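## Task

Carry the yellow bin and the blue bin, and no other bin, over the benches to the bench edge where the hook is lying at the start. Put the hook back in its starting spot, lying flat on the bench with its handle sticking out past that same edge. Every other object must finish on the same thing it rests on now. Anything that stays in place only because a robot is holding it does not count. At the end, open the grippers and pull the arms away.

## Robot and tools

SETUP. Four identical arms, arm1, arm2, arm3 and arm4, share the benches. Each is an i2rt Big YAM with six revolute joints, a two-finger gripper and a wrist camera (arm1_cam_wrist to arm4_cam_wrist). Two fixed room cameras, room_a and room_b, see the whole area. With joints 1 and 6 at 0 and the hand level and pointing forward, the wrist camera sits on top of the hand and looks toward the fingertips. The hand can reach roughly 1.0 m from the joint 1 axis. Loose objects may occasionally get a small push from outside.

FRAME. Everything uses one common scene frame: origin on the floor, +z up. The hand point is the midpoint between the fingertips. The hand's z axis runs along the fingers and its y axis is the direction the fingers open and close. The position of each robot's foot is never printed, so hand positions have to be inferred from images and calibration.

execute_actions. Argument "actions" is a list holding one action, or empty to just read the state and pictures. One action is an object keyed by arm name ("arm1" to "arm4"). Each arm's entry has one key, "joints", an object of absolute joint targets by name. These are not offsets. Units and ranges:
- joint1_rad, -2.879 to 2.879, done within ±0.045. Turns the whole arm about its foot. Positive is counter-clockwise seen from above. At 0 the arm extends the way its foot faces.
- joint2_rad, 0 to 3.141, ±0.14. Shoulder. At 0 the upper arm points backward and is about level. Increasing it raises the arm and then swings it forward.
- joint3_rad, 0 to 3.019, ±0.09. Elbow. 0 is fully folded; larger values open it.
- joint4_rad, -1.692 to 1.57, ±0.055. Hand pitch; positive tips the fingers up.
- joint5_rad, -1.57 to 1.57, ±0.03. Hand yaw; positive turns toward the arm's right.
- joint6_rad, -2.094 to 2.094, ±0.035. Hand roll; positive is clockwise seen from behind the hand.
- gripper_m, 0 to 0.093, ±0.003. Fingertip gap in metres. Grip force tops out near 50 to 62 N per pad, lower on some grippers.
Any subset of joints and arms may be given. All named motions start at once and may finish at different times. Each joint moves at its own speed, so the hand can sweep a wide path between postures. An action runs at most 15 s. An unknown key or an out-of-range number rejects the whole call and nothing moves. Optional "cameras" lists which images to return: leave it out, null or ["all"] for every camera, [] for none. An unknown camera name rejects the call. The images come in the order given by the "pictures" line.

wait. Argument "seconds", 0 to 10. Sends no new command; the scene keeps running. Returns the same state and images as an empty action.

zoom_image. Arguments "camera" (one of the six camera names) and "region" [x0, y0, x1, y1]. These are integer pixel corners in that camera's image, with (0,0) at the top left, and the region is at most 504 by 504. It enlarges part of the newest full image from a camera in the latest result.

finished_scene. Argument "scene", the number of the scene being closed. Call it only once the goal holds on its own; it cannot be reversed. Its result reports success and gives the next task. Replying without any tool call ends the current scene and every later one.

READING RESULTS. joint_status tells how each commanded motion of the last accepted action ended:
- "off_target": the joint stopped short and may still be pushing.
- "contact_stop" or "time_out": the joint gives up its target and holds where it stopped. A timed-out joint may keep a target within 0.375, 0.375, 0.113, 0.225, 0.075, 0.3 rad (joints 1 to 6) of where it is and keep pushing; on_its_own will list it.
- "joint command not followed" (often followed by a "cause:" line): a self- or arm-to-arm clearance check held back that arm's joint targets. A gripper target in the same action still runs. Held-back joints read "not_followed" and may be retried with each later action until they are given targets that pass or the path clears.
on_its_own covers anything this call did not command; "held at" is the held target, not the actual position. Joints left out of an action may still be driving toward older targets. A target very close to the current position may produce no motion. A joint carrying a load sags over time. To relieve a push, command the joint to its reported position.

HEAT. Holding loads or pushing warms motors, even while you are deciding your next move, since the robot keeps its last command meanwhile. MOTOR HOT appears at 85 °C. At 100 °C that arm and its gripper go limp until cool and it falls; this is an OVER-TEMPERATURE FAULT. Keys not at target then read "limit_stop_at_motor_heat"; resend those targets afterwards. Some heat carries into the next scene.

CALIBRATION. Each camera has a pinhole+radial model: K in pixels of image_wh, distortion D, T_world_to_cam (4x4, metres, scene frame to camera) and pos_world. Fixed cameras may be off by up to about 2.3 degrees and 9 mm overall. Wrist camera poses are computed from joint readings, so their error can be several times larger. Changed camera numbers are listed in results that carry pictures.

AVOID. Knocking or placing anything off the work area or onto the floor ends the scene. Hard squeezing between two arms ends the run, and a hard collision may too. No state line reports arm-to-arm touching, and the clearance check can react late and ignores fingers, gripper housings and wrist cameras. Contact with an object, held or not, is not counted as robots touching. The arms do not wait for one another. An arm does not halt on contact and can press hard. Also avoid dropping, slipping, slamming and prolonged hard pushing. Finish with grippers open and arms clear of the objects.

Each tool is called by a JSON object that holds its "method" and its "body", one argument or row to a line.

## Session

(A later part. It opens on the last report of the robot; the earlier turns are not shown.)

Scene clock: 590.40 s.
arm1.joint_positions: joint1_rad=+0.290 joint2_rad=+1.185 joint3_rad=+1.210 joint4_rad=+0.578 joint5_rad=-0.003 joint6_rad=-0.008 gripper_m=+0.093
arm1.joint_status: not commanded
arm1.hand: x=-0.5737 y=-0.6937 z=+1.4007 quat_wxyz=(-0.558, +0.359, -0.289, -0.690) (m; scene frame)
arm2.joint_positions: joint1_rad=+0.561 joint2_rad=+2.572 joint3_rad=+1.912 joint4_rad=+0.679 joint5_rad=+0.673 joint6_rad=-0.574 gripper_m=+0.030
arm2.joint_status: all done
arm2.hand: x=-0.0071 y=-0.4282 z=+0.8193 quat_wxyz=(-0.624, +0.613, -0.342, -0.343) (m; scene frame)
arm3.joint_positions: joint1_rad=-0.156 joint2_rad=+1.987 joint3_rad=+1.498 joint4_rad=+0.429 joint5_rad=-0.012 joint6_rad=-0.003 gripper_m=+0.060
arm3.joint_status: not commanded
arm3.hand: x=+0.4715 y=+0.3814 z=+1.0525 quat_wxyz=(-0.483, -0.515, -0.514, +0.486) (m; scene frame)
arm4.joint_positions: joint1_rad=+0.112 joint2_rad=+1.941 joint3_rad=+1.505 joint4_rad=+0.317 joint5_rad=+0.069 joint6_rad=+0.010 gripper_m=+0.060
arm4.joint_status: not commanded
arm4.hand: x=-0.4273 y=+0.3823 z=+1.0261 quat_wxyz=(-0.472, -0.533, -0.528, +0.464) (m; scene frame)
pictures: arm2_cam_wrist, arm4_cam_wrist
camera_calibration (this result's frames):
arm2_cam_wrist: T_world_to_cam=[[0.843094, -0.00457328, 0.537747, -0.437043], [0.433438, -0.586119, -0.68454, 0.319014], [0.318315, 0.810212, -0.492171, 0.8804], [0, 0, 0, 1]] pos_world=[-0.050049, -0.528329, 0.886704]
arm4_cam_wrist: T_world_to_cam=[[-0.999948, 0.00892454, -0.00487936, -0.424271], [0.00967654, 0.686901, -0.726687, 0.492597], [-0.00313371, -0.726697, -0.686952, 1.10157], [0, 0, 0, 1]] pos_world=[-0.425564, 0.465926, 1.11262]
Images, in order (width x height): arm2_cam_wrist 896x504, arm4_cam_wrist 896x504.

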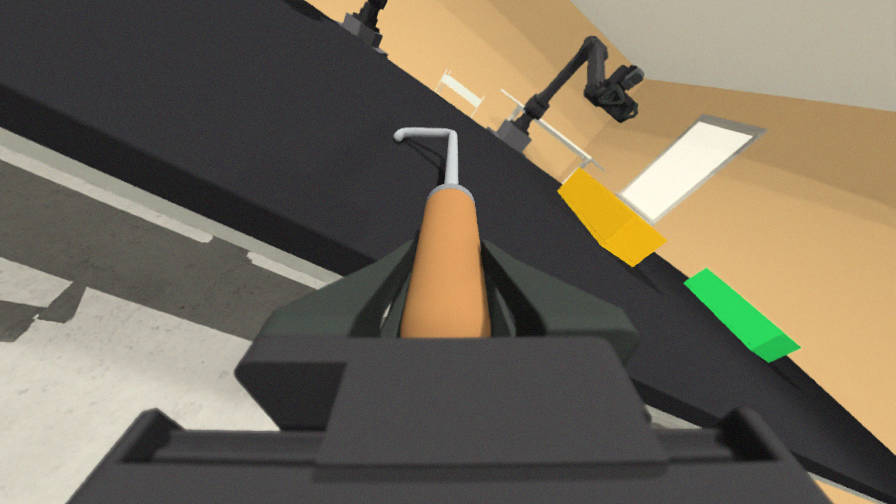

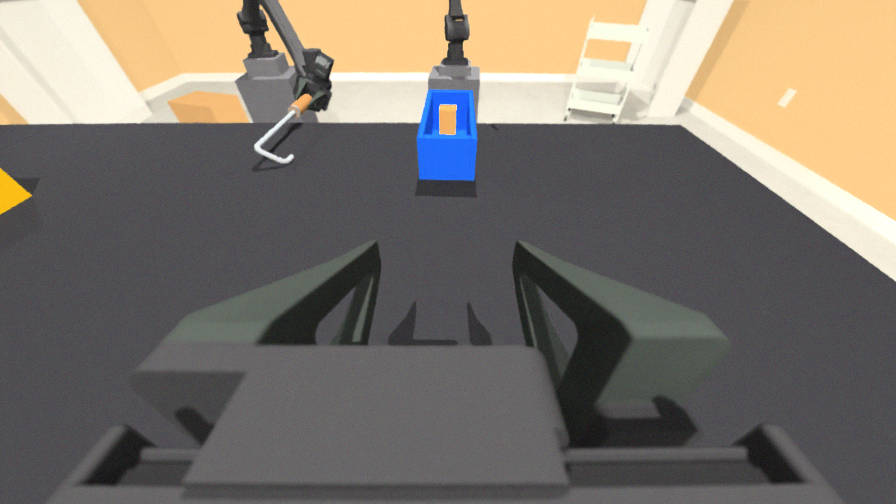

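Hook is holding steady in the grip. Continue.

{"method": "execute_actions", "body": {
  "actions": [
    {"arm2":{"joints":{"joint2_rad":2.485,"joint6_rad":-1.15}}}
  ],
  "cameras": ["arm2_cam_wrist","arm4_cam_wrist"]
}}

Scene clock: 594.87 s.
arm1.joint_positions: joint1_rad=+0.290 joint2_rad=+1.185 joint3_rad=+1.210 joint4_rad=+0.578 joint5_rad=-0.003 joint6_rad=-0.008 gripper_m=+0.093
arm1.joint_status: not commanded
arm1.hand: x=-0.5737 y=-0.6937 z=+1.4007 quat_wxyz=(-0.558, +0.359, -0.289, -0.690) (m; scene frame)
arm2.joint_positions: joint1_rad=+0.561 joint2_rad=+2.544 joint3_rad=+1.909 joint4_rad=+0.679 joint5_rad=+0.673 joint6_rad=-1.129 gripper_m=+0.030
arm2.joint_status: all done
arm2.hand: x=-0.0079 y=-0.4272 z=+0.8419 quat_wxyz=(-0.700, +0.675, -0.165, -0.165) (m; scene frame)
arm3.joint_positions: joint1_rad=-0.156 joint2_rad=+1.987 joint3_rad=+1.498 joint4_rad=+0.429 joint5_rad=-0.012 joint6_rad=-0.003 gripper_m=+0.060
arm3.joint_status: not commanded
arm3.hand: x=+0.4715 y=+0.3814 z=+1.0525 quat_wxyz=(-0.483, -0.515, -0.514, +0.486) (m; scene frame)
arm4.joint_positions: joint1_rad=+0.112 joint2_rad=+1.941 joint3_rad=+1.505 joint4_rad=+0.317 joint5_rad=+0.069 joint6_rad=+0.010 gripper_m=+0.060
arm4.joint_status: not commanded
arm4.hand: x=-0.4273 y=+0.3823 z=+1.0261 quat_wxyz=(-0.472, -0.533, -0.528, +0.464) (m; scene frame)
pictures: arm2_cam_wrist, arm4_cam_wrist
camera_calibration (this result's frames):
arm2_cam_wrist: T_world_to_cam=[[0.446554, -0.0243405, 0.894426, -0.760389], [0.718398, -0.586142, -0.374621, 0.0767105], [0.533379, 0.809842, -0.244258, 0.683713], [0, 0, 0, 1]] pos_world=[-0.0802323, -0.527245, 0.875851]
arm4_cam_wrist: T_world_to_cam=[[-0.999948, 0.00892454, -0.00487936, -0.424271], [0.00967654, 0.686901, -0.726687, 0.492597], [-0.00313371, -0.726697, -0.686952, 1.10157], [0, 0, 0, 1]] pos_world=[-0.425564, 0.465926, 1.11262]
Images, in order (width x height): arm2_cam_wrist 896x504, arm4_cam_wrist 896x504.

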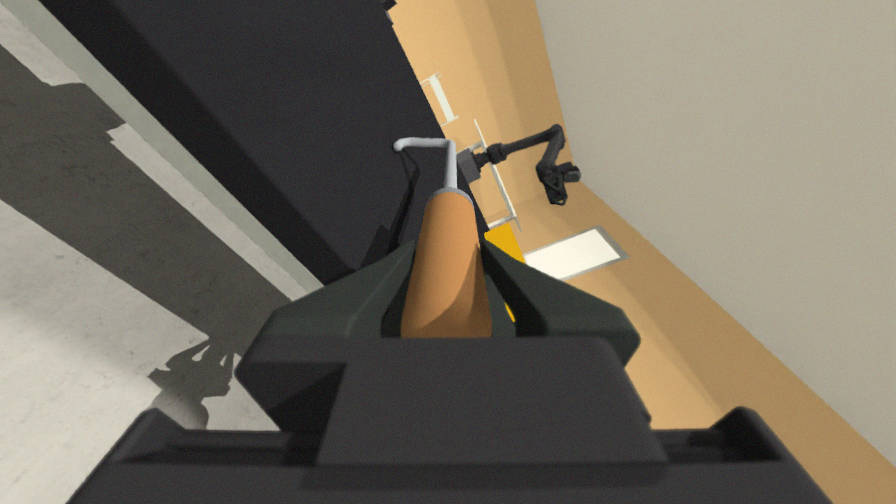

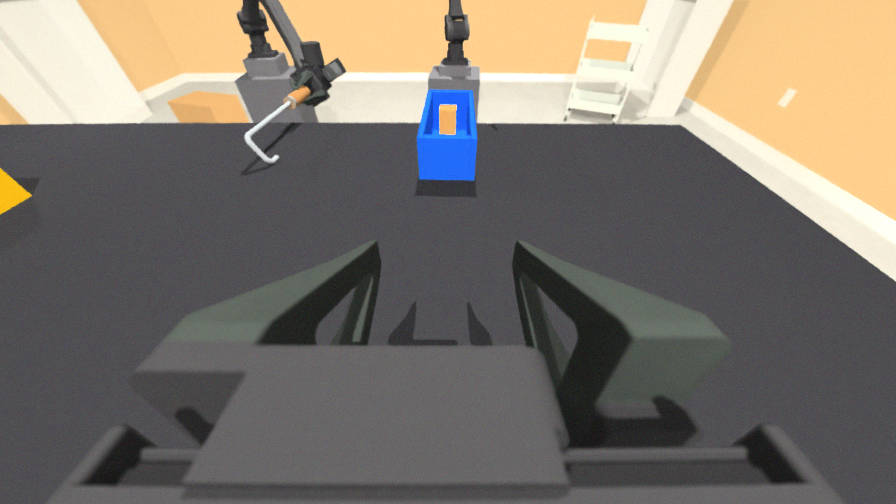

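{"method": "execute_actions", "body": {
  "actions": [
    {"arm2":{"joints":{"joint2_rad":2.40,"joint6_rad":-1.62}}}
  ],
  "cameras": ["arm2_cam_wrist","arm4_cam_wrist"]
}}

Scene clock: 600.70 s.
arm1.joint_positions: joint1_rad=+0.290 joint2_rad=+1.185 joint3_rad=+1.210 joint4_rad=+0.578 joint5_rad=-0.003 joint6_rad=-0.008 gripper_m=+0.093
arm1.joint_status: not commanded
arm1.hand: x=-0.5737 y=-0.6937 z=+1.4007 quat_wxyz=(-0.558, +0.359, -0.289, -0.690) (m; scene frame)
arm2.joint_positions: joint1_rad=+0.561 joint2_rad=+2.459 joint3_rad=+1.894 joint4_rad=+0.679 joint5_rad=+0.675 joint6_rad=-1.596 gripper_m=+0.030
arm2.joint_status: all done
arm2.hand: x=-0.0066 y=-0.4275 z=+0.9071 quat_wxyz=(-0.737, +0.675, -0.021, -0.013) (m; scene frame)
arm3.joint_positions: joint1_rad=-0.156 joint2_rad=+1.987 joint3_rad=+1.498 joint4_rad=+0.429 joint5_rad=-0.012 joint6_rad=-0.003 gripper_m=+0.060
arm3.joint_status: not commanded
arm3.hand: x=+0.4715 y=+0.3814 z=+1.0525 quat_wxyz=(-0.483, -0.515, -0.514, +0.486) (m; scene frame)
arm4.joint_positions: joint1_rad=+0.112 joint2_rad=+1.941 joint3_rad=+1.505 joint4_rad=+0.317 joint5_rad=+0.069 joint6_rad=+0.010 gripper_m=+0.060
arm4.joint_status: not commanded
arm4.hand: x=-0.4273 y=+0.3823 z=+1.0261 quat_wxyz=(-0.472, -0.533, -0.528, +0.464) (m; scene frame)
pictures: arm2_cam_wrist, arm4_cam_wrist
camera_calibration (this result's frames):
arm2_cam_wrist: T_world_to_cam=[[0.0385457, -0.0784929, 0.996169, -0.937427], [0.796937, -0.599001, -0.0780348, -0.173917], [0.602831, 0.796892, 0.039465, 0.436765], [0, 0, 0, 1]] pos_world=[-0.0885605, -0.525812, 0.903027]
arm4_cam_wrist: T_world_to_cam=[[-0.999948, 0.00892454, -0.00487936, -0.424271], [0.00967654, 0.686901, -0.726687, 0.492597], [-0.00313371, -0.726697, -0.686952, 1.10157], [0, 0, 0, 1]] pos_world=[-0.425564, 0.465926, 1.11262]
Images, in order (width x height): arm2_cam_wrist 896x504, arm4_cam_wrist 896x504.

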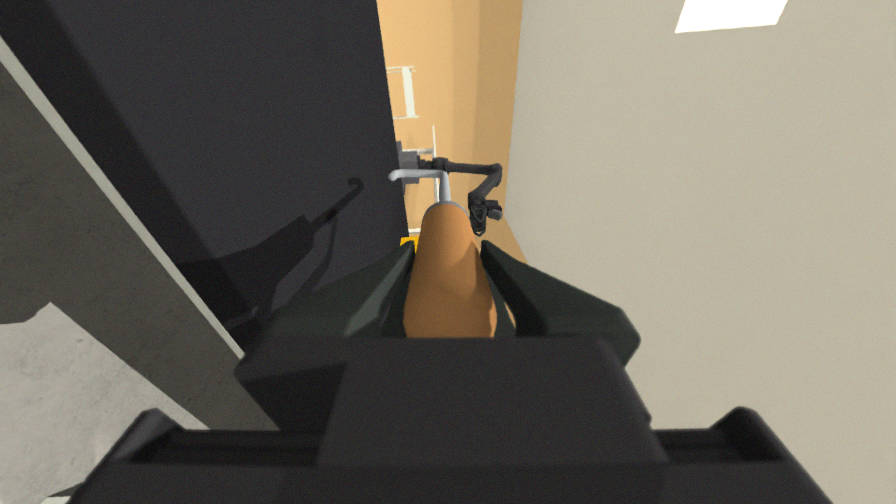

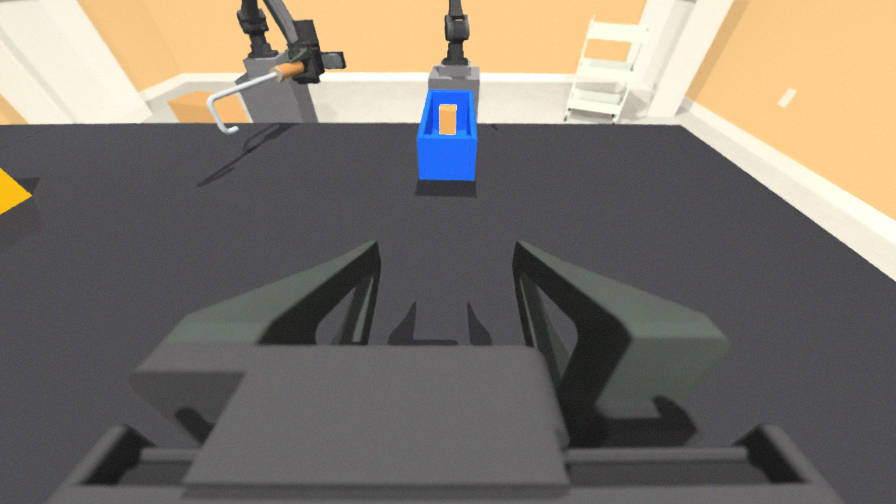

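{"method": "execute_actions", "body": {
  "actions": [
    {"arm2":{"joints":{"joint1_rad":0.33,"joint2_rad":2.38,"joint3_rad":2.07,"joint4_rad":0.52,"joint5_rad":0.37}}}
  ],
  "cameras": ["arm2_cam_wrist","arm3_cam_wrist"]
}}

Scene clock: 625.03 s.
arm1.joint_positions: joint1_rad=+0.290 joint2_rad=+1.185 joint3_rad=+1.210 joint4_rad=+0.578 joint5_rad=-0.003 joint6_rad=-0.008 gripper_m=+0.093
arm1.joint_status: not commanded
arm1.hand: x=-0.5737 y=-0.6937 z=+1.4007 quat_wxyz=(-0.558, +0.359, -0.289, -0.690) (m; scene frame)
arm2.joint_positions: joint1_rad=+0.330 joint2_rad=+2.448 joint3_rad=+1.990 joint4_rad=+0.509 joint5_rad=+0.369 joint6_rad=-1.598 gripper_m=+0.030
arm2.joint_status: all done
arm2.hand: x=+0.1209 y=-0.3198 z=+0.9353 quat_wxyz=(-0.723, +0.690, +0.024, -0.021) (m; scene frame)
arm3.joint_positions: joint1_rad=-0.156 joint2_rad=+1.987 joint3_rad=+1.498 joint4_rad=+0.429 joint5_rad=-0.012 joint6_rad=-0.003 gripper_m=+0.060
arm3.joint_status: not commanded
arm3.hand: x=+0.4715 y=+0.3814 z=+1.0525 quat_wxyz=(-0.483, -0.515, -0.514, +0.486) (m; scene frame)
arm4.joint_positions: joint1_rad=+0.112 joint2_rad=+1.941 joint3_rad=+1.505 joint4_rad=+0.317 joint5_rad=+0.069 joint6_rad=+0.010 gripper_m=+0.060
arm4.joint_status: not commanded
arm4.hand: x=-0.4273 y=+0.3823 z=+1.0261 quat_wxyz=(-0.472, -0.533, -0.528, +0.464) (m; scene frame)
pictures: arm2_cam_wrist, arm3_cam_wrist
camera_calibration (this result's frames):
arm2_cam_wrist: T_world_to_cam=[[-0.0117685, -0.0387646, 0.999179, -0.945992], [0.841702, -0.539829, -0.0110298, -0.258056], [0.539814, 0.840882, 0.0389813, 0.295149], [0, 0, 0, 1]] pos_world=[0.0467481, -0.424163, 0.930864]
arm3_cam_wrist: T_world_to_cam=[[-0.999913, -0.013197, 0.000621837, 0.477371], [-0.00862566, 0.616452, -0.787345, 0.598905], [0.0100072, -0.787282, -0.616512, 1.06627], [0, 0, 0, 1]] pos_world=[0.471825, 0.476557, 1.12862]
Images, in order (width x height): arm2_cam_wrist 896x504, arm3_cam_wrist 896x504.

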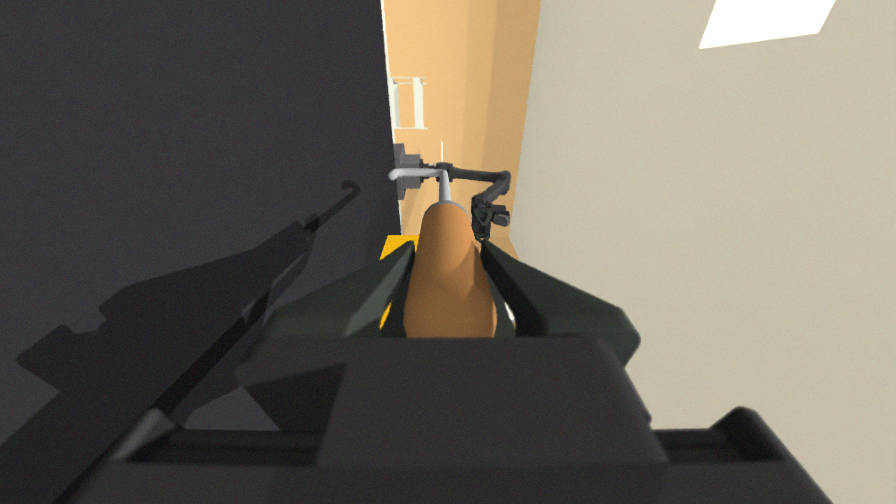

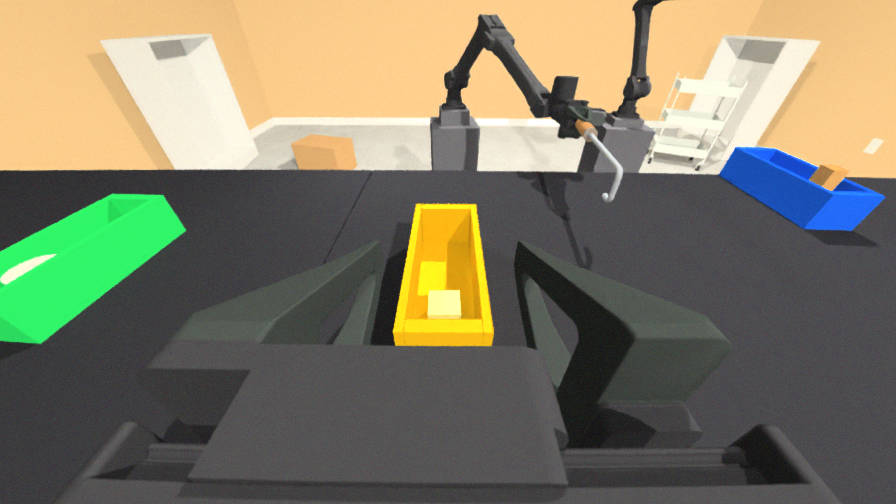

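{"method": "execute_actions", "body": {
  "actions": [
    {"arm2":{"joints":{"joint1_rad":0.09,"joint2_rad":2.34,"joint3_rad":2.16,"joint4_rad":0.40,"joint5_rad":0.06}}}
  ],
  "cameras": ["arm2_cam_wrist","arm3_cam_wrist"]
}}

{"method": "execute_actions", "body": {
  "actions": [
    {"arm2":{"joints":{"joint1_rad":-0.158,"joint4_rad":0.36,"joint5_rad":-0.25}}}
  ],
  "cameras": ["arm2_cam_wrist","arm3_cam_wrist"]
}}

Scene clock: 633.93 s.
arm1.joint_positions: joint1_rad=+0.290 joint2_rad=+1.185 joint3_rad=+1.210 joint4_rad=+0.578 joint5_rad=-0.003 joint6_rad=-0.008 gripper_m=+0.093
arm1.joint_status: not commanded
arm1.hand: x=-0.5737 y=-0.6937 z=+1.4007 quat_wxyz=(-0.558, +0.359, -0.289, -0.690) (m; scene frame)
arm2.joint_positions: joint1_rad=+0.087 joint2_rad=+2.412 joint3_rad=+2.072 joint4_rad=+0.386 joint5_rad=+0.058 joint6_rad=-1.598 gripper_m=+0.030
arm2.joint_status: all done
arm2.hand: x=+0.2852 y=-0.2534 z=+0.9874 quat_wxyz=(-0.722, +0.689, +0.053, -0.040) (m; scene frame)
arm3.joint_positions: joint1_rad=-0.156 joint2_rad=+1.987 joint3_rad=+1.498 joint4_rad=+0.429 joint5_rad=-0.012 joint6_rad=-0.003 gripper_m=+0.060
arm3.joint_status: not commanded
arm3.hand: x=+0.4715 y=+0.3814 z=+1.0525 quat_wxyz=(-0.483, -0.515, -0.514, +0.486) (m; scene frame)
arm4.joint_positions: joint1_rad=+0.112 joint2_rad=+1.941 joint3_rad=+1.505 joint4_rad=+0.317 joint5_rad=+0.069 joint6_rad=+0.010 gripper_m=+0.060
arm4.joint_status: not commanded
arm4.hand: x=-0.4273 y=+0.3823 z=+1.0261 quat_wxyz=(-0.472, -0.533, -0.528, +0.464) (m; scene frame)
pictures: arm2_cam_wrist, arm3_cam_wrist
camera_calibration (this result's frames):
arm2_cam_wrist: T_world_to_cam=[[-0.0249106, -0.0401525, 0.998883, -0.989862], [0.876286, -0.481785, 0.00248671, -0.36842], [0.481147, 0.875369, 0.0471866, 0.165939], [0, 0, 0, 1]] pos_world=[0.218342, -0.362503, 0.981843]
arm3_cam_wrist: T_world_to_cam=[[-0.999913, -0.013197, 0.000621837, 0.477371], [-0.00862566, 0.616452, -0.787345, 0.598905], [0.0100072, -0.787282, -0.616512, 1.06627], [0, 0, 0, 1]] pos_world=[0.471825, 0.476557, 1.12862]
Images, in order (width x height): arm2_cam_wrist 896x504, arm3_cam_wrist 896x504.

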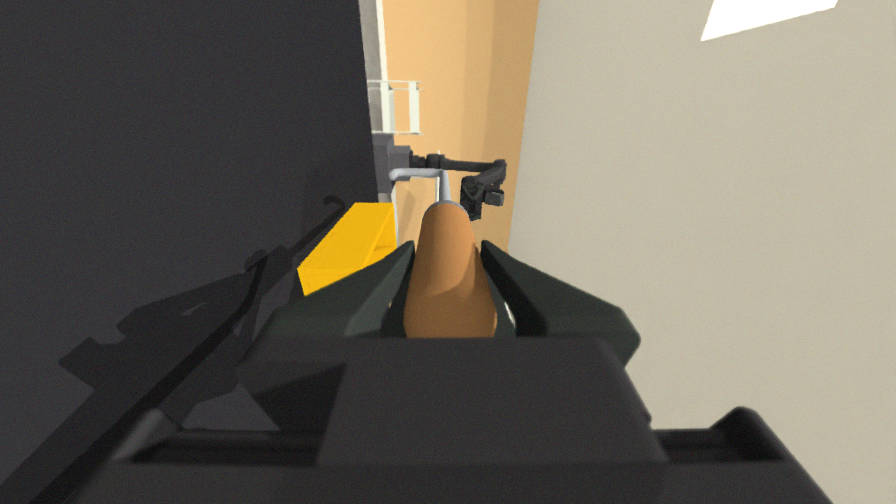

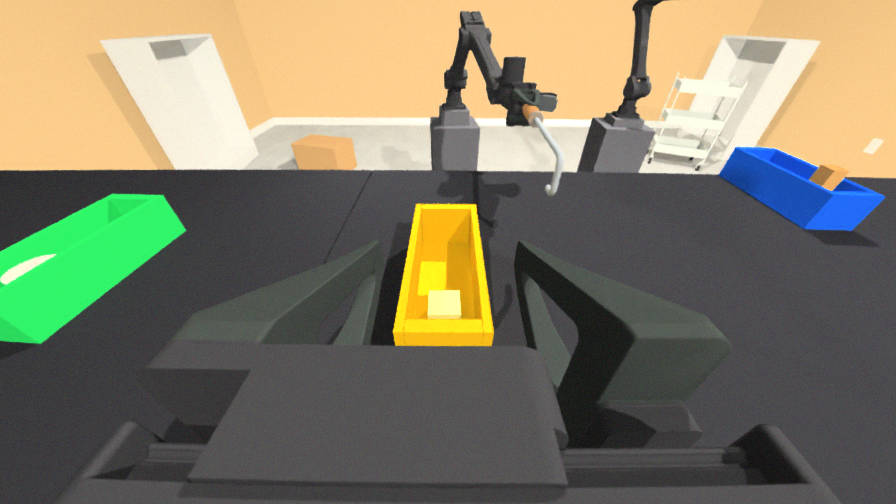

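Scene clock: 636.00 s.
arm1.joint_positions: joint1_rad=+0.290 joint2_rad=+1.185 joint3_rad=+1.210 joint4_rad=+0.578 joint5_rad=-0.003 joint6_rad=-0.008 gripper_m=+0.093
arm1.joint_status: not commanded
arm1.hand: x=-0.5737 y=-0.6937 z=+1.4007 quat_wxyz=(-0.558, +0.359, -0.289, -0.690) (m; scene frame)
arm2.joint_positions: joint1_rad=-0.161 joint2_rad=+2.412 joint3_rad=+2.072 joint4_rad=+0.344 joint5_rad=-0.252 joint6_rad=-1.598 gripper_m=+0.030
arm2.joint_status: all done
arm2.hand: x=+0.4683 y=-0.2420 z=+0.9766 quat_wxyz=(-0.706, +0.701, +0.077, -0.060) (m; scene frame)
arm3.joint_positions: joint1_rad=-0.156 joint2_rad=+1.987 joint3_rad=+1.498 joint4_rad=+0.429 joint5_rad=-0.012 joint6_rad=-0.003 gripper_m=+0.060
arm3.joint_status: not commanded
arm3.hand: x=+0.4715 y=+0.3814 z=+1.0525 quat_wxyz=(-0.483, -0.515, -0.514, +0.486) (m; scene frame)
arm4.joint_positions: joint1_rad=+0.112 joint2_rad=+1.941 joint3_rad=+1.505 joint4_rad=+0.317 joint5_rad=+0.069 joint6_rad=+0.010 gripper_m=+0.060
arm4.joint_status: not commanded
arm4.hand: x=-0.4273 y=+0.3823 z=+1.0261 quat_wxyz=(-0.472, -0.533, -0.528, +0.464) (m; scene frame)
pictures: arm2_cam_wrist, arm3_cam_wrist
camera_calibration (this result's frames):
arm2_cam_wrist: T_world_to_cam=[[-0.0341909, -0.00131598, 0.999414, -0.960813], [0.904209, -0.426009, 0.0303729, -0.550158], [0.42572, 0.904718, 0.0157556, 0.132083], [0, 0, 0, 1]] pos_world=[0.408376, -0.355134, 0.974879]
arm3_cam_wrist: T_world_to_cam=[[-0.999913, -0.013197, 0.000621837, 0.477371], [-0.00862566, 0.616452, -0.787345, 0.598905], [0.0100072, -0.787282, -0.616512, 1.06627], [0, 0, 0, 1]] pos_world=[0.471825, 0.476557, 1.12862]
Images, in order (width x height): arm2_cam_wrist 896x504, arm3_cam_wrist 896x504.

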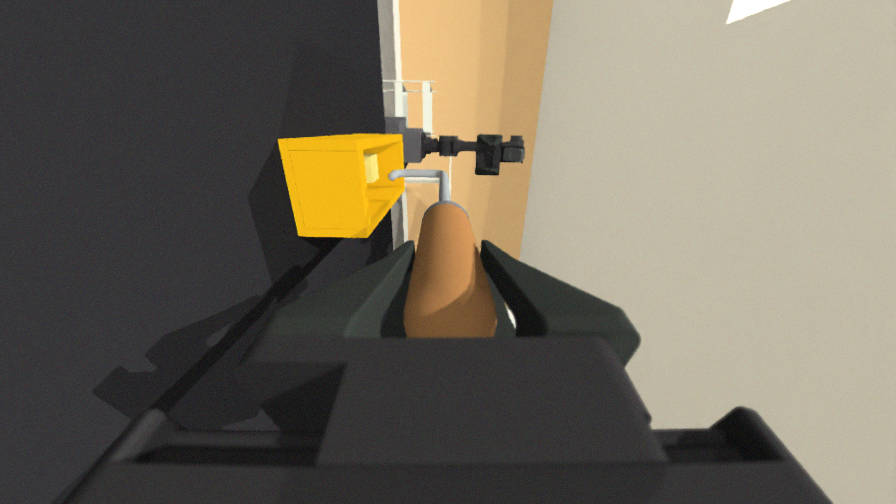

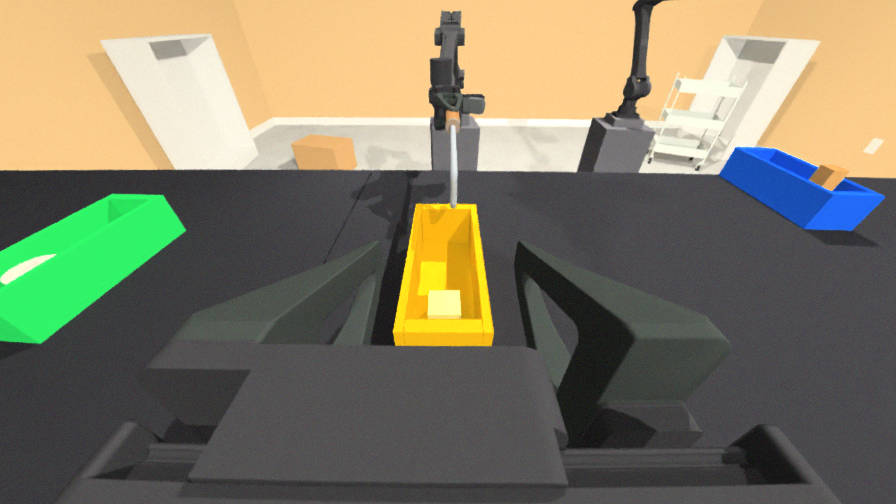

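{"method": "execute_actions", "body": {
  "actions": [
    {"arm2":{"joints":{"joint1_rad":-0.178}}}
  ],
  "cameras": ["arm2_cam_wrist","arm3_cam_wrist","arm4_cam_wrist","room_a","room_b"]
}}

{"method": "zoom_image", "body": {
  "camera": "room_b",
  "region": [440, 190, 560, 270]
}}

{"method": "zoom_image", "body": {
  "camera": "arm4_cam_wrist",
  "region": [0, 40, 240, 230]
}}

Scene clock: 640.93 s.
arm1.joint_positions: joint1_rad=+0.290 joint2_rad=+1.185 joint3_rad=+1.210 joint4_rad=+0.578 joint5_rad=-0.003 joint6_rad=-0.008 gripper_m=+0.093
arm1.joint_status: not commanded
arm1.hand: x=-0.5737 y=-0.6937 z=+1.4007 quat_wxyz=(-0.558, +0.359, -0.289, -0.690) (m; scene frame)
arm2.joint_positions: joint1_rad=-0.174 joint2_rad=+2.412 joint3_rad=+2.072 joint4_rad=+0.344 joint5_rad=-0.252 joint6_rad=-1.598 gripper_m=+0.030
arm2.joint_status: all done
arm2.hand: x=+0.4810 y=-0.2422 z=+0.9766 quat_wxyz=(-0.706, +0.702, +0.073, -0.055) (m; scene frame)
arm3.joint_positions: joint1_rad=-0.156 joint2_rad=+1.987 joint3_rad=+1.498 joint4_rad=+0.429 joint5_rad=-0.012 joint6_rad=-0.003 gripper_m=+0.060
arm3.joint_status: not commanded
arm3.hand: x=+0.4715 y=+0.3814 z=+1.0525 quat_wxyz=(-0.483, -0.515, -0.514, +0.486) (m; scene frame)
arm4.joint_positions: joint1_rad=+0.112 joint2_rad=+1.941 joint3_rad=+1.505 joint4_rad=+0.317 joint5_rad=+0.069 joint6_rad=+0.010 gripper_m=+0.060
arm4.joint_status: not commanded
arm4.hand: x=-0.4273 y=+0.3823 z=+1.0261 quat_wxyz=(-0.472, -0.533, -0.528, +0.464) (m; scene frame)
pictures: arm2_cam_wrist, arm3_cam_wrist, arm4_cam_wrist, room_a, room_b
camera_calibration (this result's frames):
arm2_cam_wrist: T_world_to_cam=[[-0.03421, -0.000823772, 0.999414, -0.960217], [0.89844, -0.438042, 0.0303926, -0.561898], [0.437761, 0.898954, 0.0157255, 0.119739], [0, 0, 0, 1]] pos_world=[0.419566, -0.354566, 0.974849]
arm3_cam_wrist: T_world_to_cam=[[-0.999913, -0.013197, 0.000621837, 0.477371], [-0.00862566, 0.616452, -0.787345, 0.598905], [0.0100072, -0.787282, -0.616512, 1.06627], [0, 0, 0, 1]] pos_world=[0.471825, 0.476557, 1.12862]
arm4_cam_wrist: T_world_to_cam=[[-0.999948, 0.00892454, -0.00487936, -0.424271], [0.00967654, 0.686901, -0.726687, 0.492597], [-0.00313371, -0.726697, -0.686952, 1.10157], [0, 0, 0, 1]] pos_world=[-0.425564, 0.465926, 1.11262]
Images, in order (width x height): arm2_cam_wrist 896x504, arm3_cam_wrist 896x504, arm4_cam_wrist 896x504, room_a 896x504, room_b 896x504.

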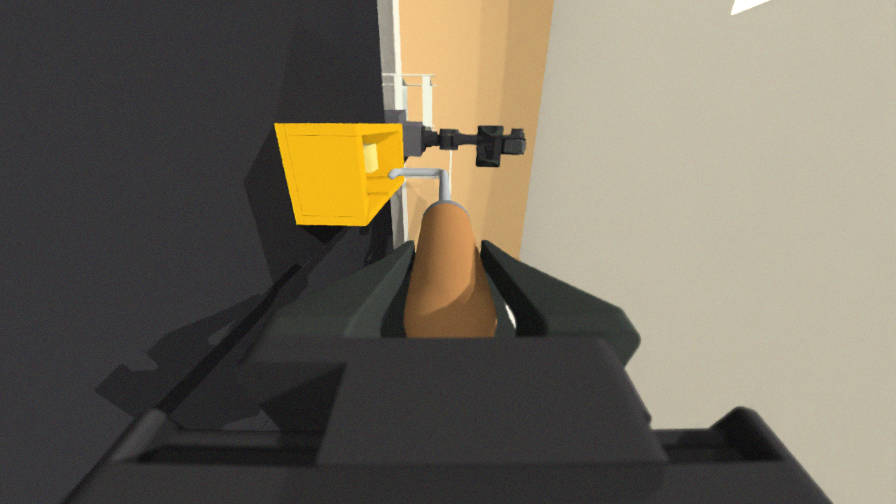

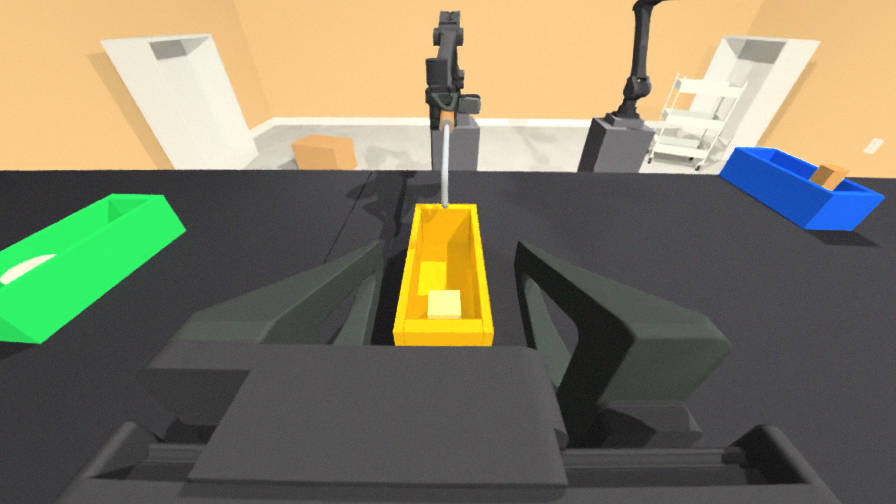

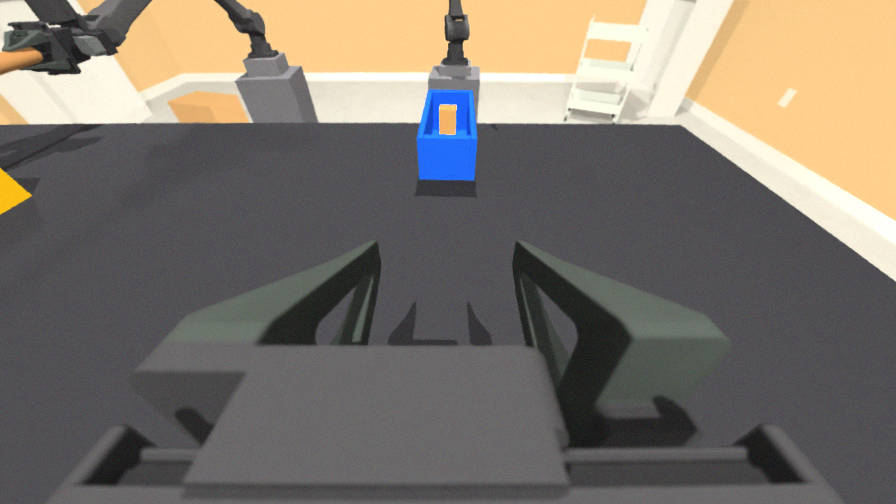

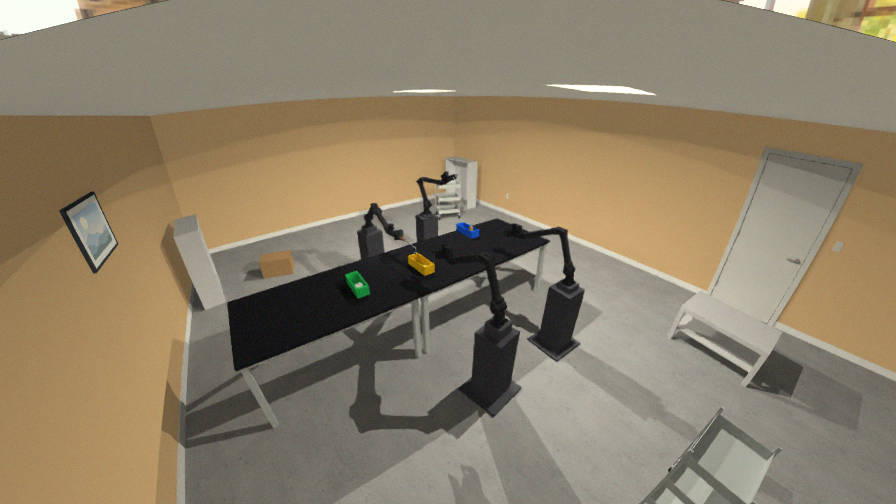

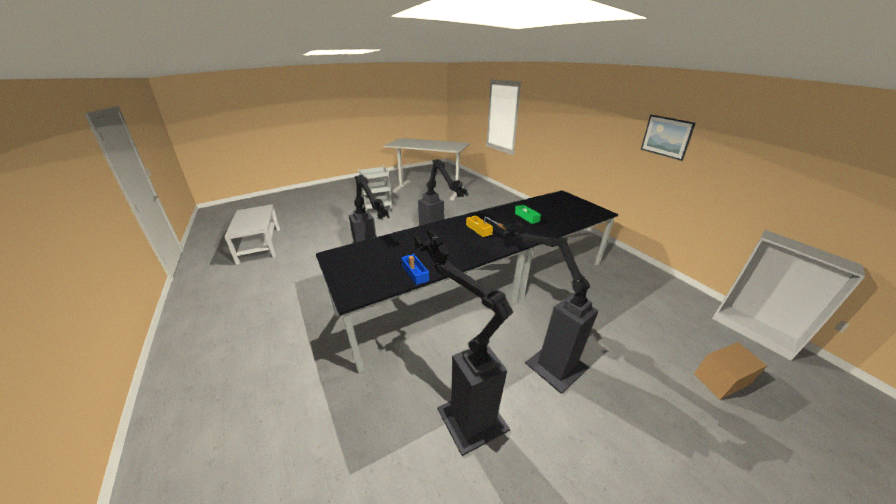

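Region (440, 190, 560, 270) of room_b's 896x504 image, scaled by 4.200, with more detail than that image has.

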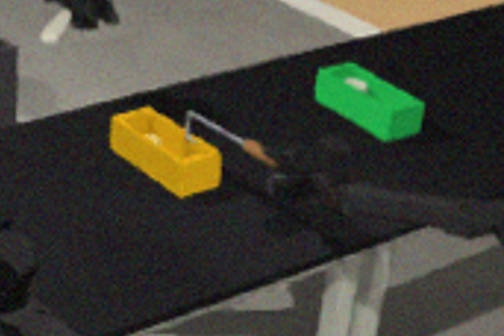

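Region (0, 40, 240, 230) of arm4_cam_wrist's 896x504 image, scaled by 2.100, with more detail than that image has; it fills the top 399 rows of this view, and the rest is white.

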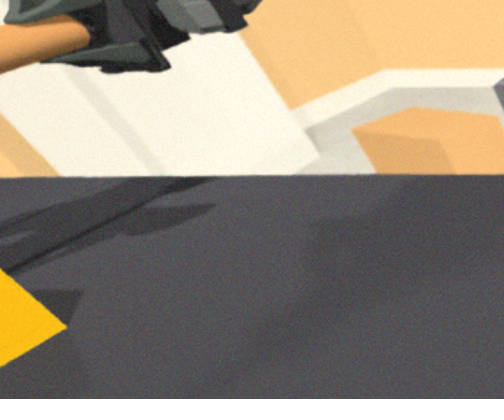

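{"method": "execute_actions", "body": {
  "actions": [
    {"arm2":{"joints":{"joint2_rad":2.48,"joint3_rad":2.10,"joint4_rad":0.41}}}
  ],
  "cameras": ["arm2_cam_wrist","arm3_cam_wrist","room_b"]
}}

{"method": "zoom_image", "body": {
  "camera": "room_b",
  "region": [440, 190, 560, 270]
}}

Scene clock: 647.50 s.
arm1.joint_positions: joint1_rad=+0.290 joint2_rad=+1.185 joint3_rad=+1.210 joint4_rad=+0.578 joint5_rad=-0.003 joint6_rad=-0.008 gripper_m=+0.093
arm1.joint_status: not commanded
arm1.hand: x=-0.5737 y=-0.6937 z=+1.4007 quat_wxyz=(-0.558, +0.359, -0.289, -0.690) (m; scene frame)
arm2.joint_positions: joint1_rad=-0.174 joint2_rad=+2.502 joint3_rad=+2.072 joint4_rad=+0.369 joint5_rad=-0.252 joint6_rad=-1.605 gripper_m=+0.030
arm2.joint_status: all done
arm2.hand: x=+0.4811 y=-0.2388 z=+0.8983 quat_wxyz=(-0.683, +0.724, +0.072, -0.057) (m; scene frame)
arm3.joint_positions: joint1_rad=-0.156 joint2_rad=+1.987 joint3_rad=+1.498 joint4_rad=+0.429 joint5_rad=-0.012 joint6_rad=-0.003 gripper_m=+0.060
arm3.joint_status: not commanded
arm3.hand: x=+0.4715 y=+0.3814 z=+1.0525 quat_wxyz=(-0.483, -0.515, -0.514, +0.486) (m; scene frame)
arm4.joint_positions: joint1_rad=+0.112 joint2_rad=+1.941 joint3_rad=+1.505 joint4_rad=+0.317 joint5_rad=+0.069 joint6_rad=+0.010 gripper_m=+0.060
arm4.joint_status: not commanded
arm4.hand: x=-0.4273 y=+0.3823 z=+1.0261 quat_wxyz=(-0.472, -0.533, -0.528, +0.464) (m; scene frame)
pictures: arm2_cam_wrist, arm3_cam_wrist, room_b
camera_calibration (this result's frames):
arm2_cam_wrist: T_world_to_cam=[[-0.0367118, 0.063603, 0.9973, -0.863514], [0.89849, -0.434763, 0.0608016, -0.584611], [0.437456, 0.898296, -0.0411857, 0.168997], [0, 0, 0, 1]] pos_world=[0.419637, -0.351055, 0.903688]
arm3_cam_wrist: T_world_to_cam=[[-0.999913, -0.013197, 0.000621837, 0.477371], [-0.00862566, 0.616452, -0.787345, 0.598905], [0.0100072, -0.787282, -0.616512, 1.06627], [0, 0, 0, 1]] pos_world=[0.471825, 0.476557, 1.12862]
Images, in order (width x height): arm2_cam_wrist 896x504, arm3_cam_wrist 896x504, room_b 896x504.

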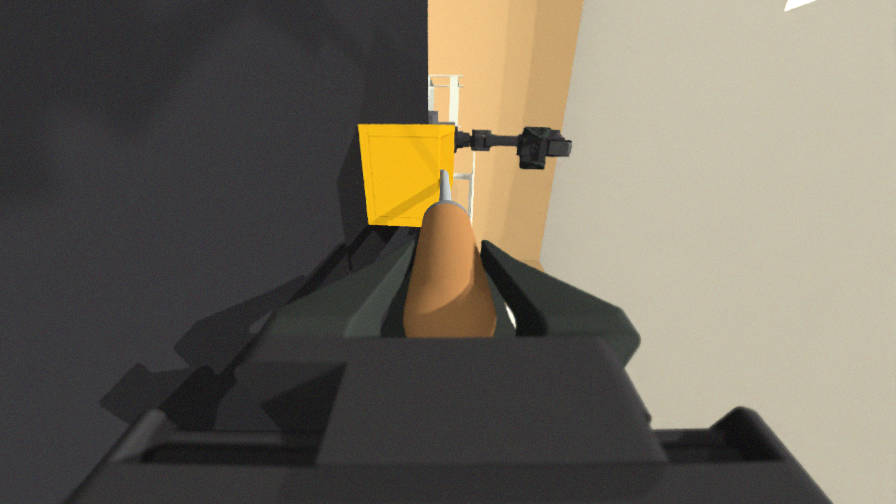

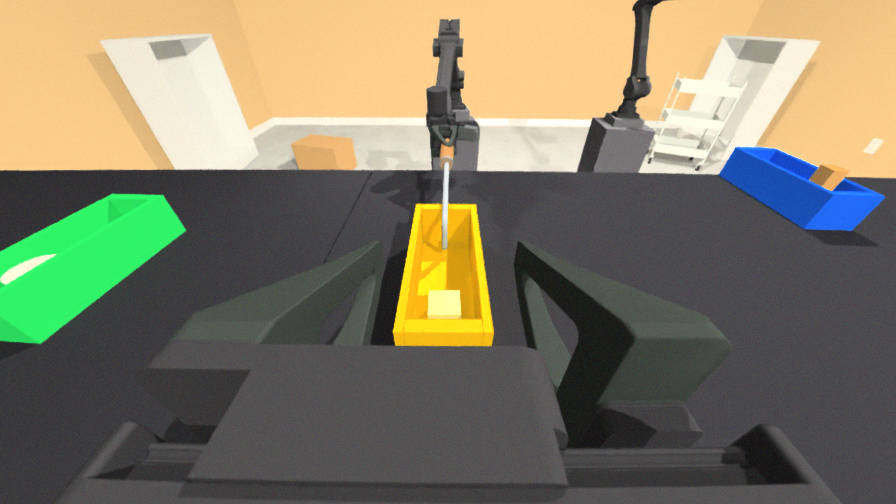

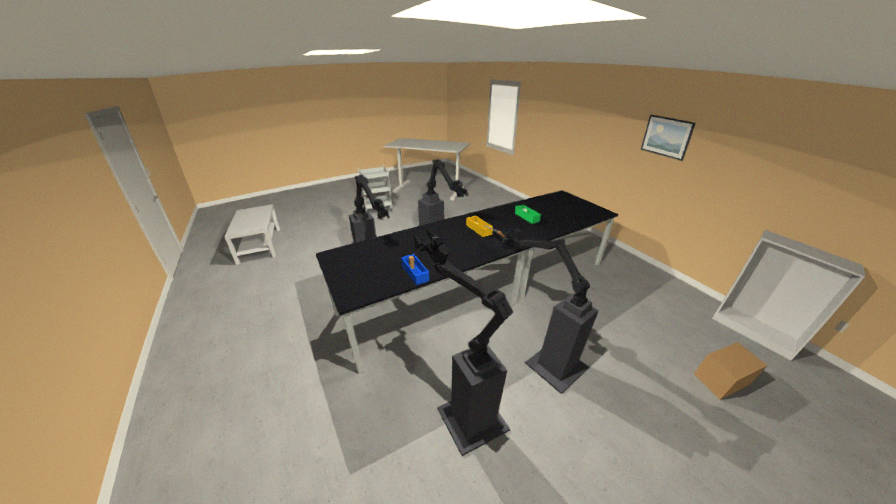

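Region (440, 190, 560, 270) of room_b's 896x504 image, scaled by 4.200, with more detail than that image has.

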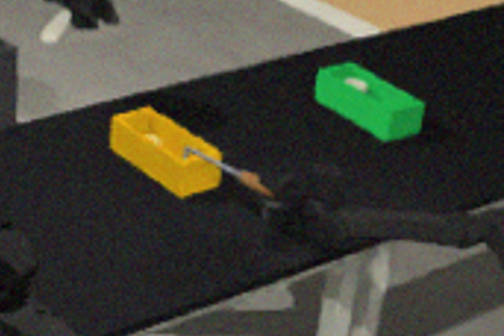

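{"method": "execute_actions", "body": {
  "actions": [
    {"arm2":{"joints":{"joint1_rad":-0.182,"joint2_rad":2.29,"joint3_rad":1.78,"joint4_rad":0.565}}}
  ],
  "cameras": ["arm2_cam_wrist","arm3_cam_wrist"]
}}

Scene clock: 659.40 s.
arm1.joint_positions: joint1_rad=+0.290 joint2_rad=+1.185 joint3_rad=+1.210 joint4_rad=+0.578 joint5_rad=-0.003 joint6_rad=-0.008 gripper_m=+0.093
arm1.joint_status: not commanded
arm1.hand: x=-0.5737 y=-0.6937 z=+1.4007 quat_wxyz=(-0.558, +0.359, -0.289, -0.690) (m; scene frame)
arm2.joint_positions: joint1_rad=-0.175 joint2_rad=+2.351 joint3_rad=+1.771 joint4_rad=+0.512 joint5_rad=-0.251 joint6_rad=-1.605 gripper_m=+0.030
arm2.joint_status: all done
arm2.hand: x=+0.4775 y=-0.2961 z=+0.8971 quat_wxyz=(-0.681, +0.726, +0.071, -0.057) (m; scene frame)
arm3.joint_positions: joint1_rad=-0.156 joint2_rad=+1.987 joint3_rad=+1.498 joint4_rad=+0.429 joint5_rad=-0.012 joint6_rad=-0.003 gripper_m=+0.060
arm3.joint_status: not commanded
arm3.hand: x=+0.4715 y=+0.3814 z=+1.0525 quat_wxyz=(-0.483, -0.515, -0.514, +0.486) (m; scene frame)
arm4.joint_positions: joint1_rad=+0.112 joint2_rad=+1.941 joint3_rad=+1.505 joint4_rad=+0.317 joint5_rad=+0.069 joint6_rad=+0.010 gripper_m=+0.060
arm4.joint_status: not commanded
arm4.hand: x=-0.4273 y=+0.3823 z=+1.0261 quat_wxyz=(-0.472, -0.533, -0.528, +0.464) (m; scene frame)
pictures: arm2_cam_wrist, arm3_cam_wrist
camera_calibration (this result's frames):
arm2_cam_wrist: T_world_to_cam=[[-0.0362845, 0.0693422, 0.996933, -0.857017], [0.898021, -0.435422, 0.0629705, -0.608154], [0.438453, 0.897552, -0.0464716, 0.225999], [0, 0, 0, 1]] pos_world=[0.415948, -0.408223, 0.903187]
arm3_cam_wrist: T_world_to_cam=[[-0.999913, -0.013197, 0.000621837, 0.477371], [-0.00862566, 0.616452, -0.787345, 0.598905], [0.0100072, -0.787282, -0.616512, 1.06627], [0, 0, 0, 1]] pos_world=[0.471825, 0.476557, 1.12862]
Images, in order (width x height): arm2_cam_wrist 896x504, arm3_cam_wrist 896x504.

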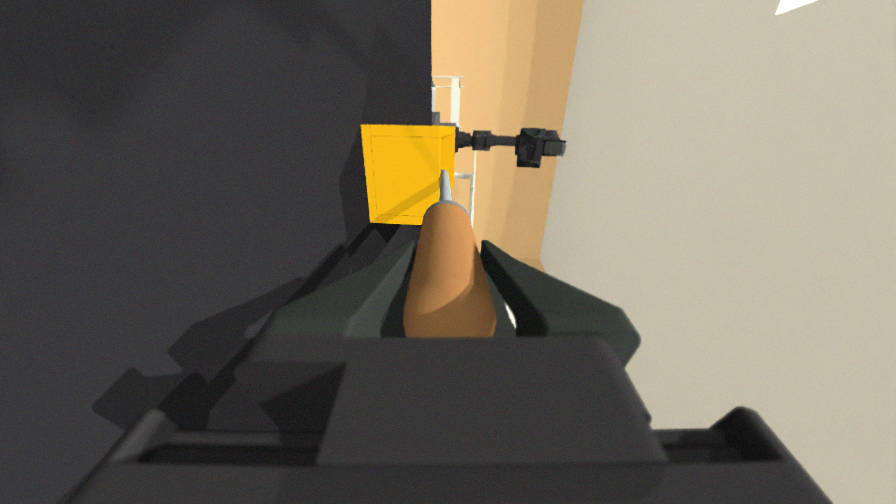

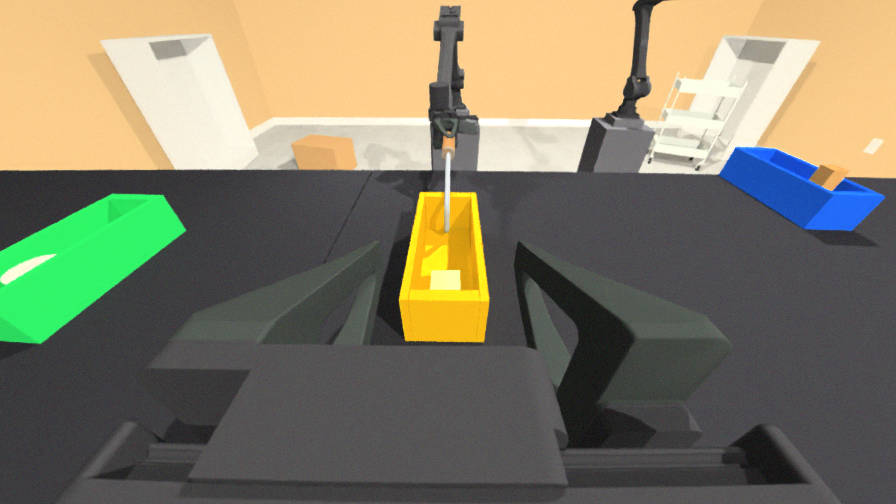

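{"method": "execute_actions", "body": {
  "actions": [
    {"arm2":{"joints":{"joint1_rad":-0.198,"joint2_rad":2.10,"joint3_rad":1.415,"joint4_rad":0.75,"joint5_rad":-0.27}}}
  ],
  "cameras": ["arm2_cam_wrist","arm3_cam_wrist"]
}}

Scene clock: 665.87 s.
arm1.joint_positions: joint1_rad=+0.290 joint2_rad=+1.185 joint3_rad=+1.210 joint4_rad=+0.578 joint5_rad=-0.003 joint6_rad=-0.008 gripper_m=+0.093
arm1.joint_status: not commanded
arm1.hand: x=-0.5737 y=-0.6937 z=+1.4007 quat_wxyz=(-0.558, +0.359, -0.289, -0.690) (m; scene frame)
arm2.joint_positions: joint1_rad=-0.196 joint2_rad=+2.141 joint3_rad=+1.395 joint4_rad=+0.694 joint5_rad=-0.267 joint6_rad=-1.605 gripper_m=+0.030
arm2.joint_status: joint4_rad time_out (moved +0.182 of +0.238); the others done
arm2.on_its_own: joint4_rad reads +0.694 and still pushes toward +0.750 since a time_out
arm2.hand: x=+0.4852 y=-0.3887 z=+0.9115 quat_wxyz=(-0.687, +0.721, +0.070, -0.054) (m; scene frame)
arm3.joint_positions: joint1_rad=-0.156 joint2_rad=+1.987 joint3_rad=+1.498 joint4_rad=+0.429 joint5_rad=-0.012 joint6_rad=-0.003 gripper_m=+0.060
arm3.joint_status: not commanded
arm3.hand: x=+0.4715 y=+0.3814 z=+1.0525 quat_wxyz=(-0.483, -0.515, -0.514, +0.486) (m; scene frame)
arm4.joint_positions: joint1_rad=+0.112 joint2_rad=+1.941 joint3_rad=+1.505 joint4_rad=+0.317 joint5_rad=+0.069 joint6_rad=+0.010 gripper_m=+0.060
arm4.joint_status: not commanded
arm4.hand: x=-0.4273 y=+0.3823 z=+1.0261 quat_wxyz=(-0.472, -0.533, -0.528, +0.464) (m; scene frame)
pictures: arm2_cam_wrist, arm3_cam_wrist
camera_calibration (this result's frames):
arm2_cam_wrist: T_world_to_cam=[[-0.0362927, 0.0539123, 0.997886, -0.871471], [0.895799, -0.440867, 0.0563984, -0.651375], [0.442976, 0.895952, -0.0322943, 0.290687], [0, 0, 0, 1]] pos_world=[0.423105, -0.500628, 0.915752]
arm3_cam_wrist: T_world_to_cam=[[-0.999913, -0.013197, 0.000621837, 0.477371], [-0.00862566, 0.616452, -0.787345, 0.598905], [0.0100072, -0.787282, -0.616512, 1.06627], [0, 0, 0, 1]] pos_world=[0.471825, 0.476557, 1.12862]
Images, in order (width x height): arm2_cam_wrist 896x504, arm3_cam_wrist 896x504.

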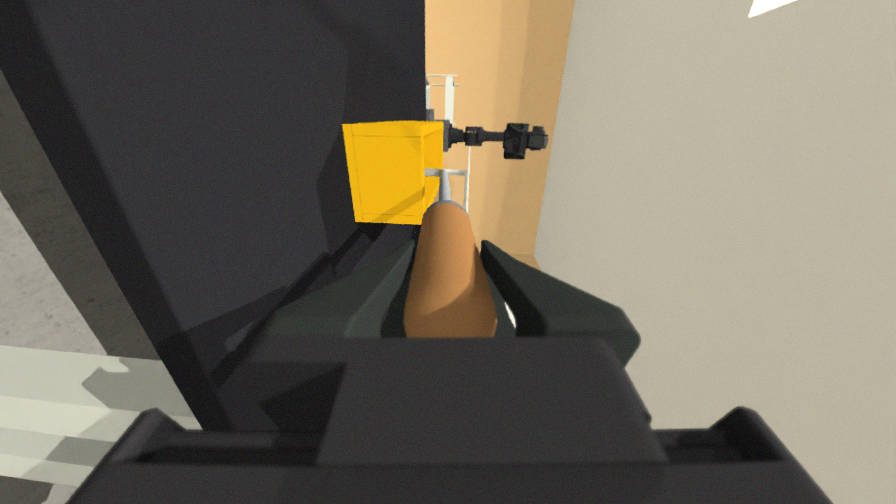

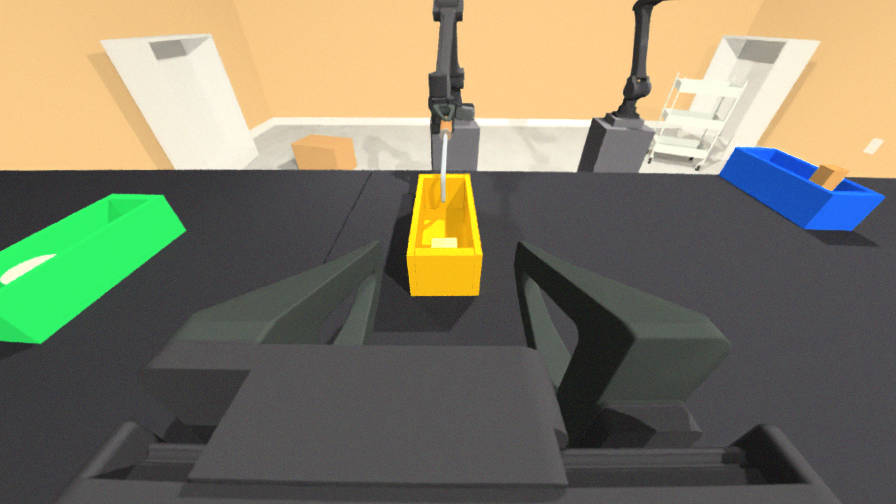

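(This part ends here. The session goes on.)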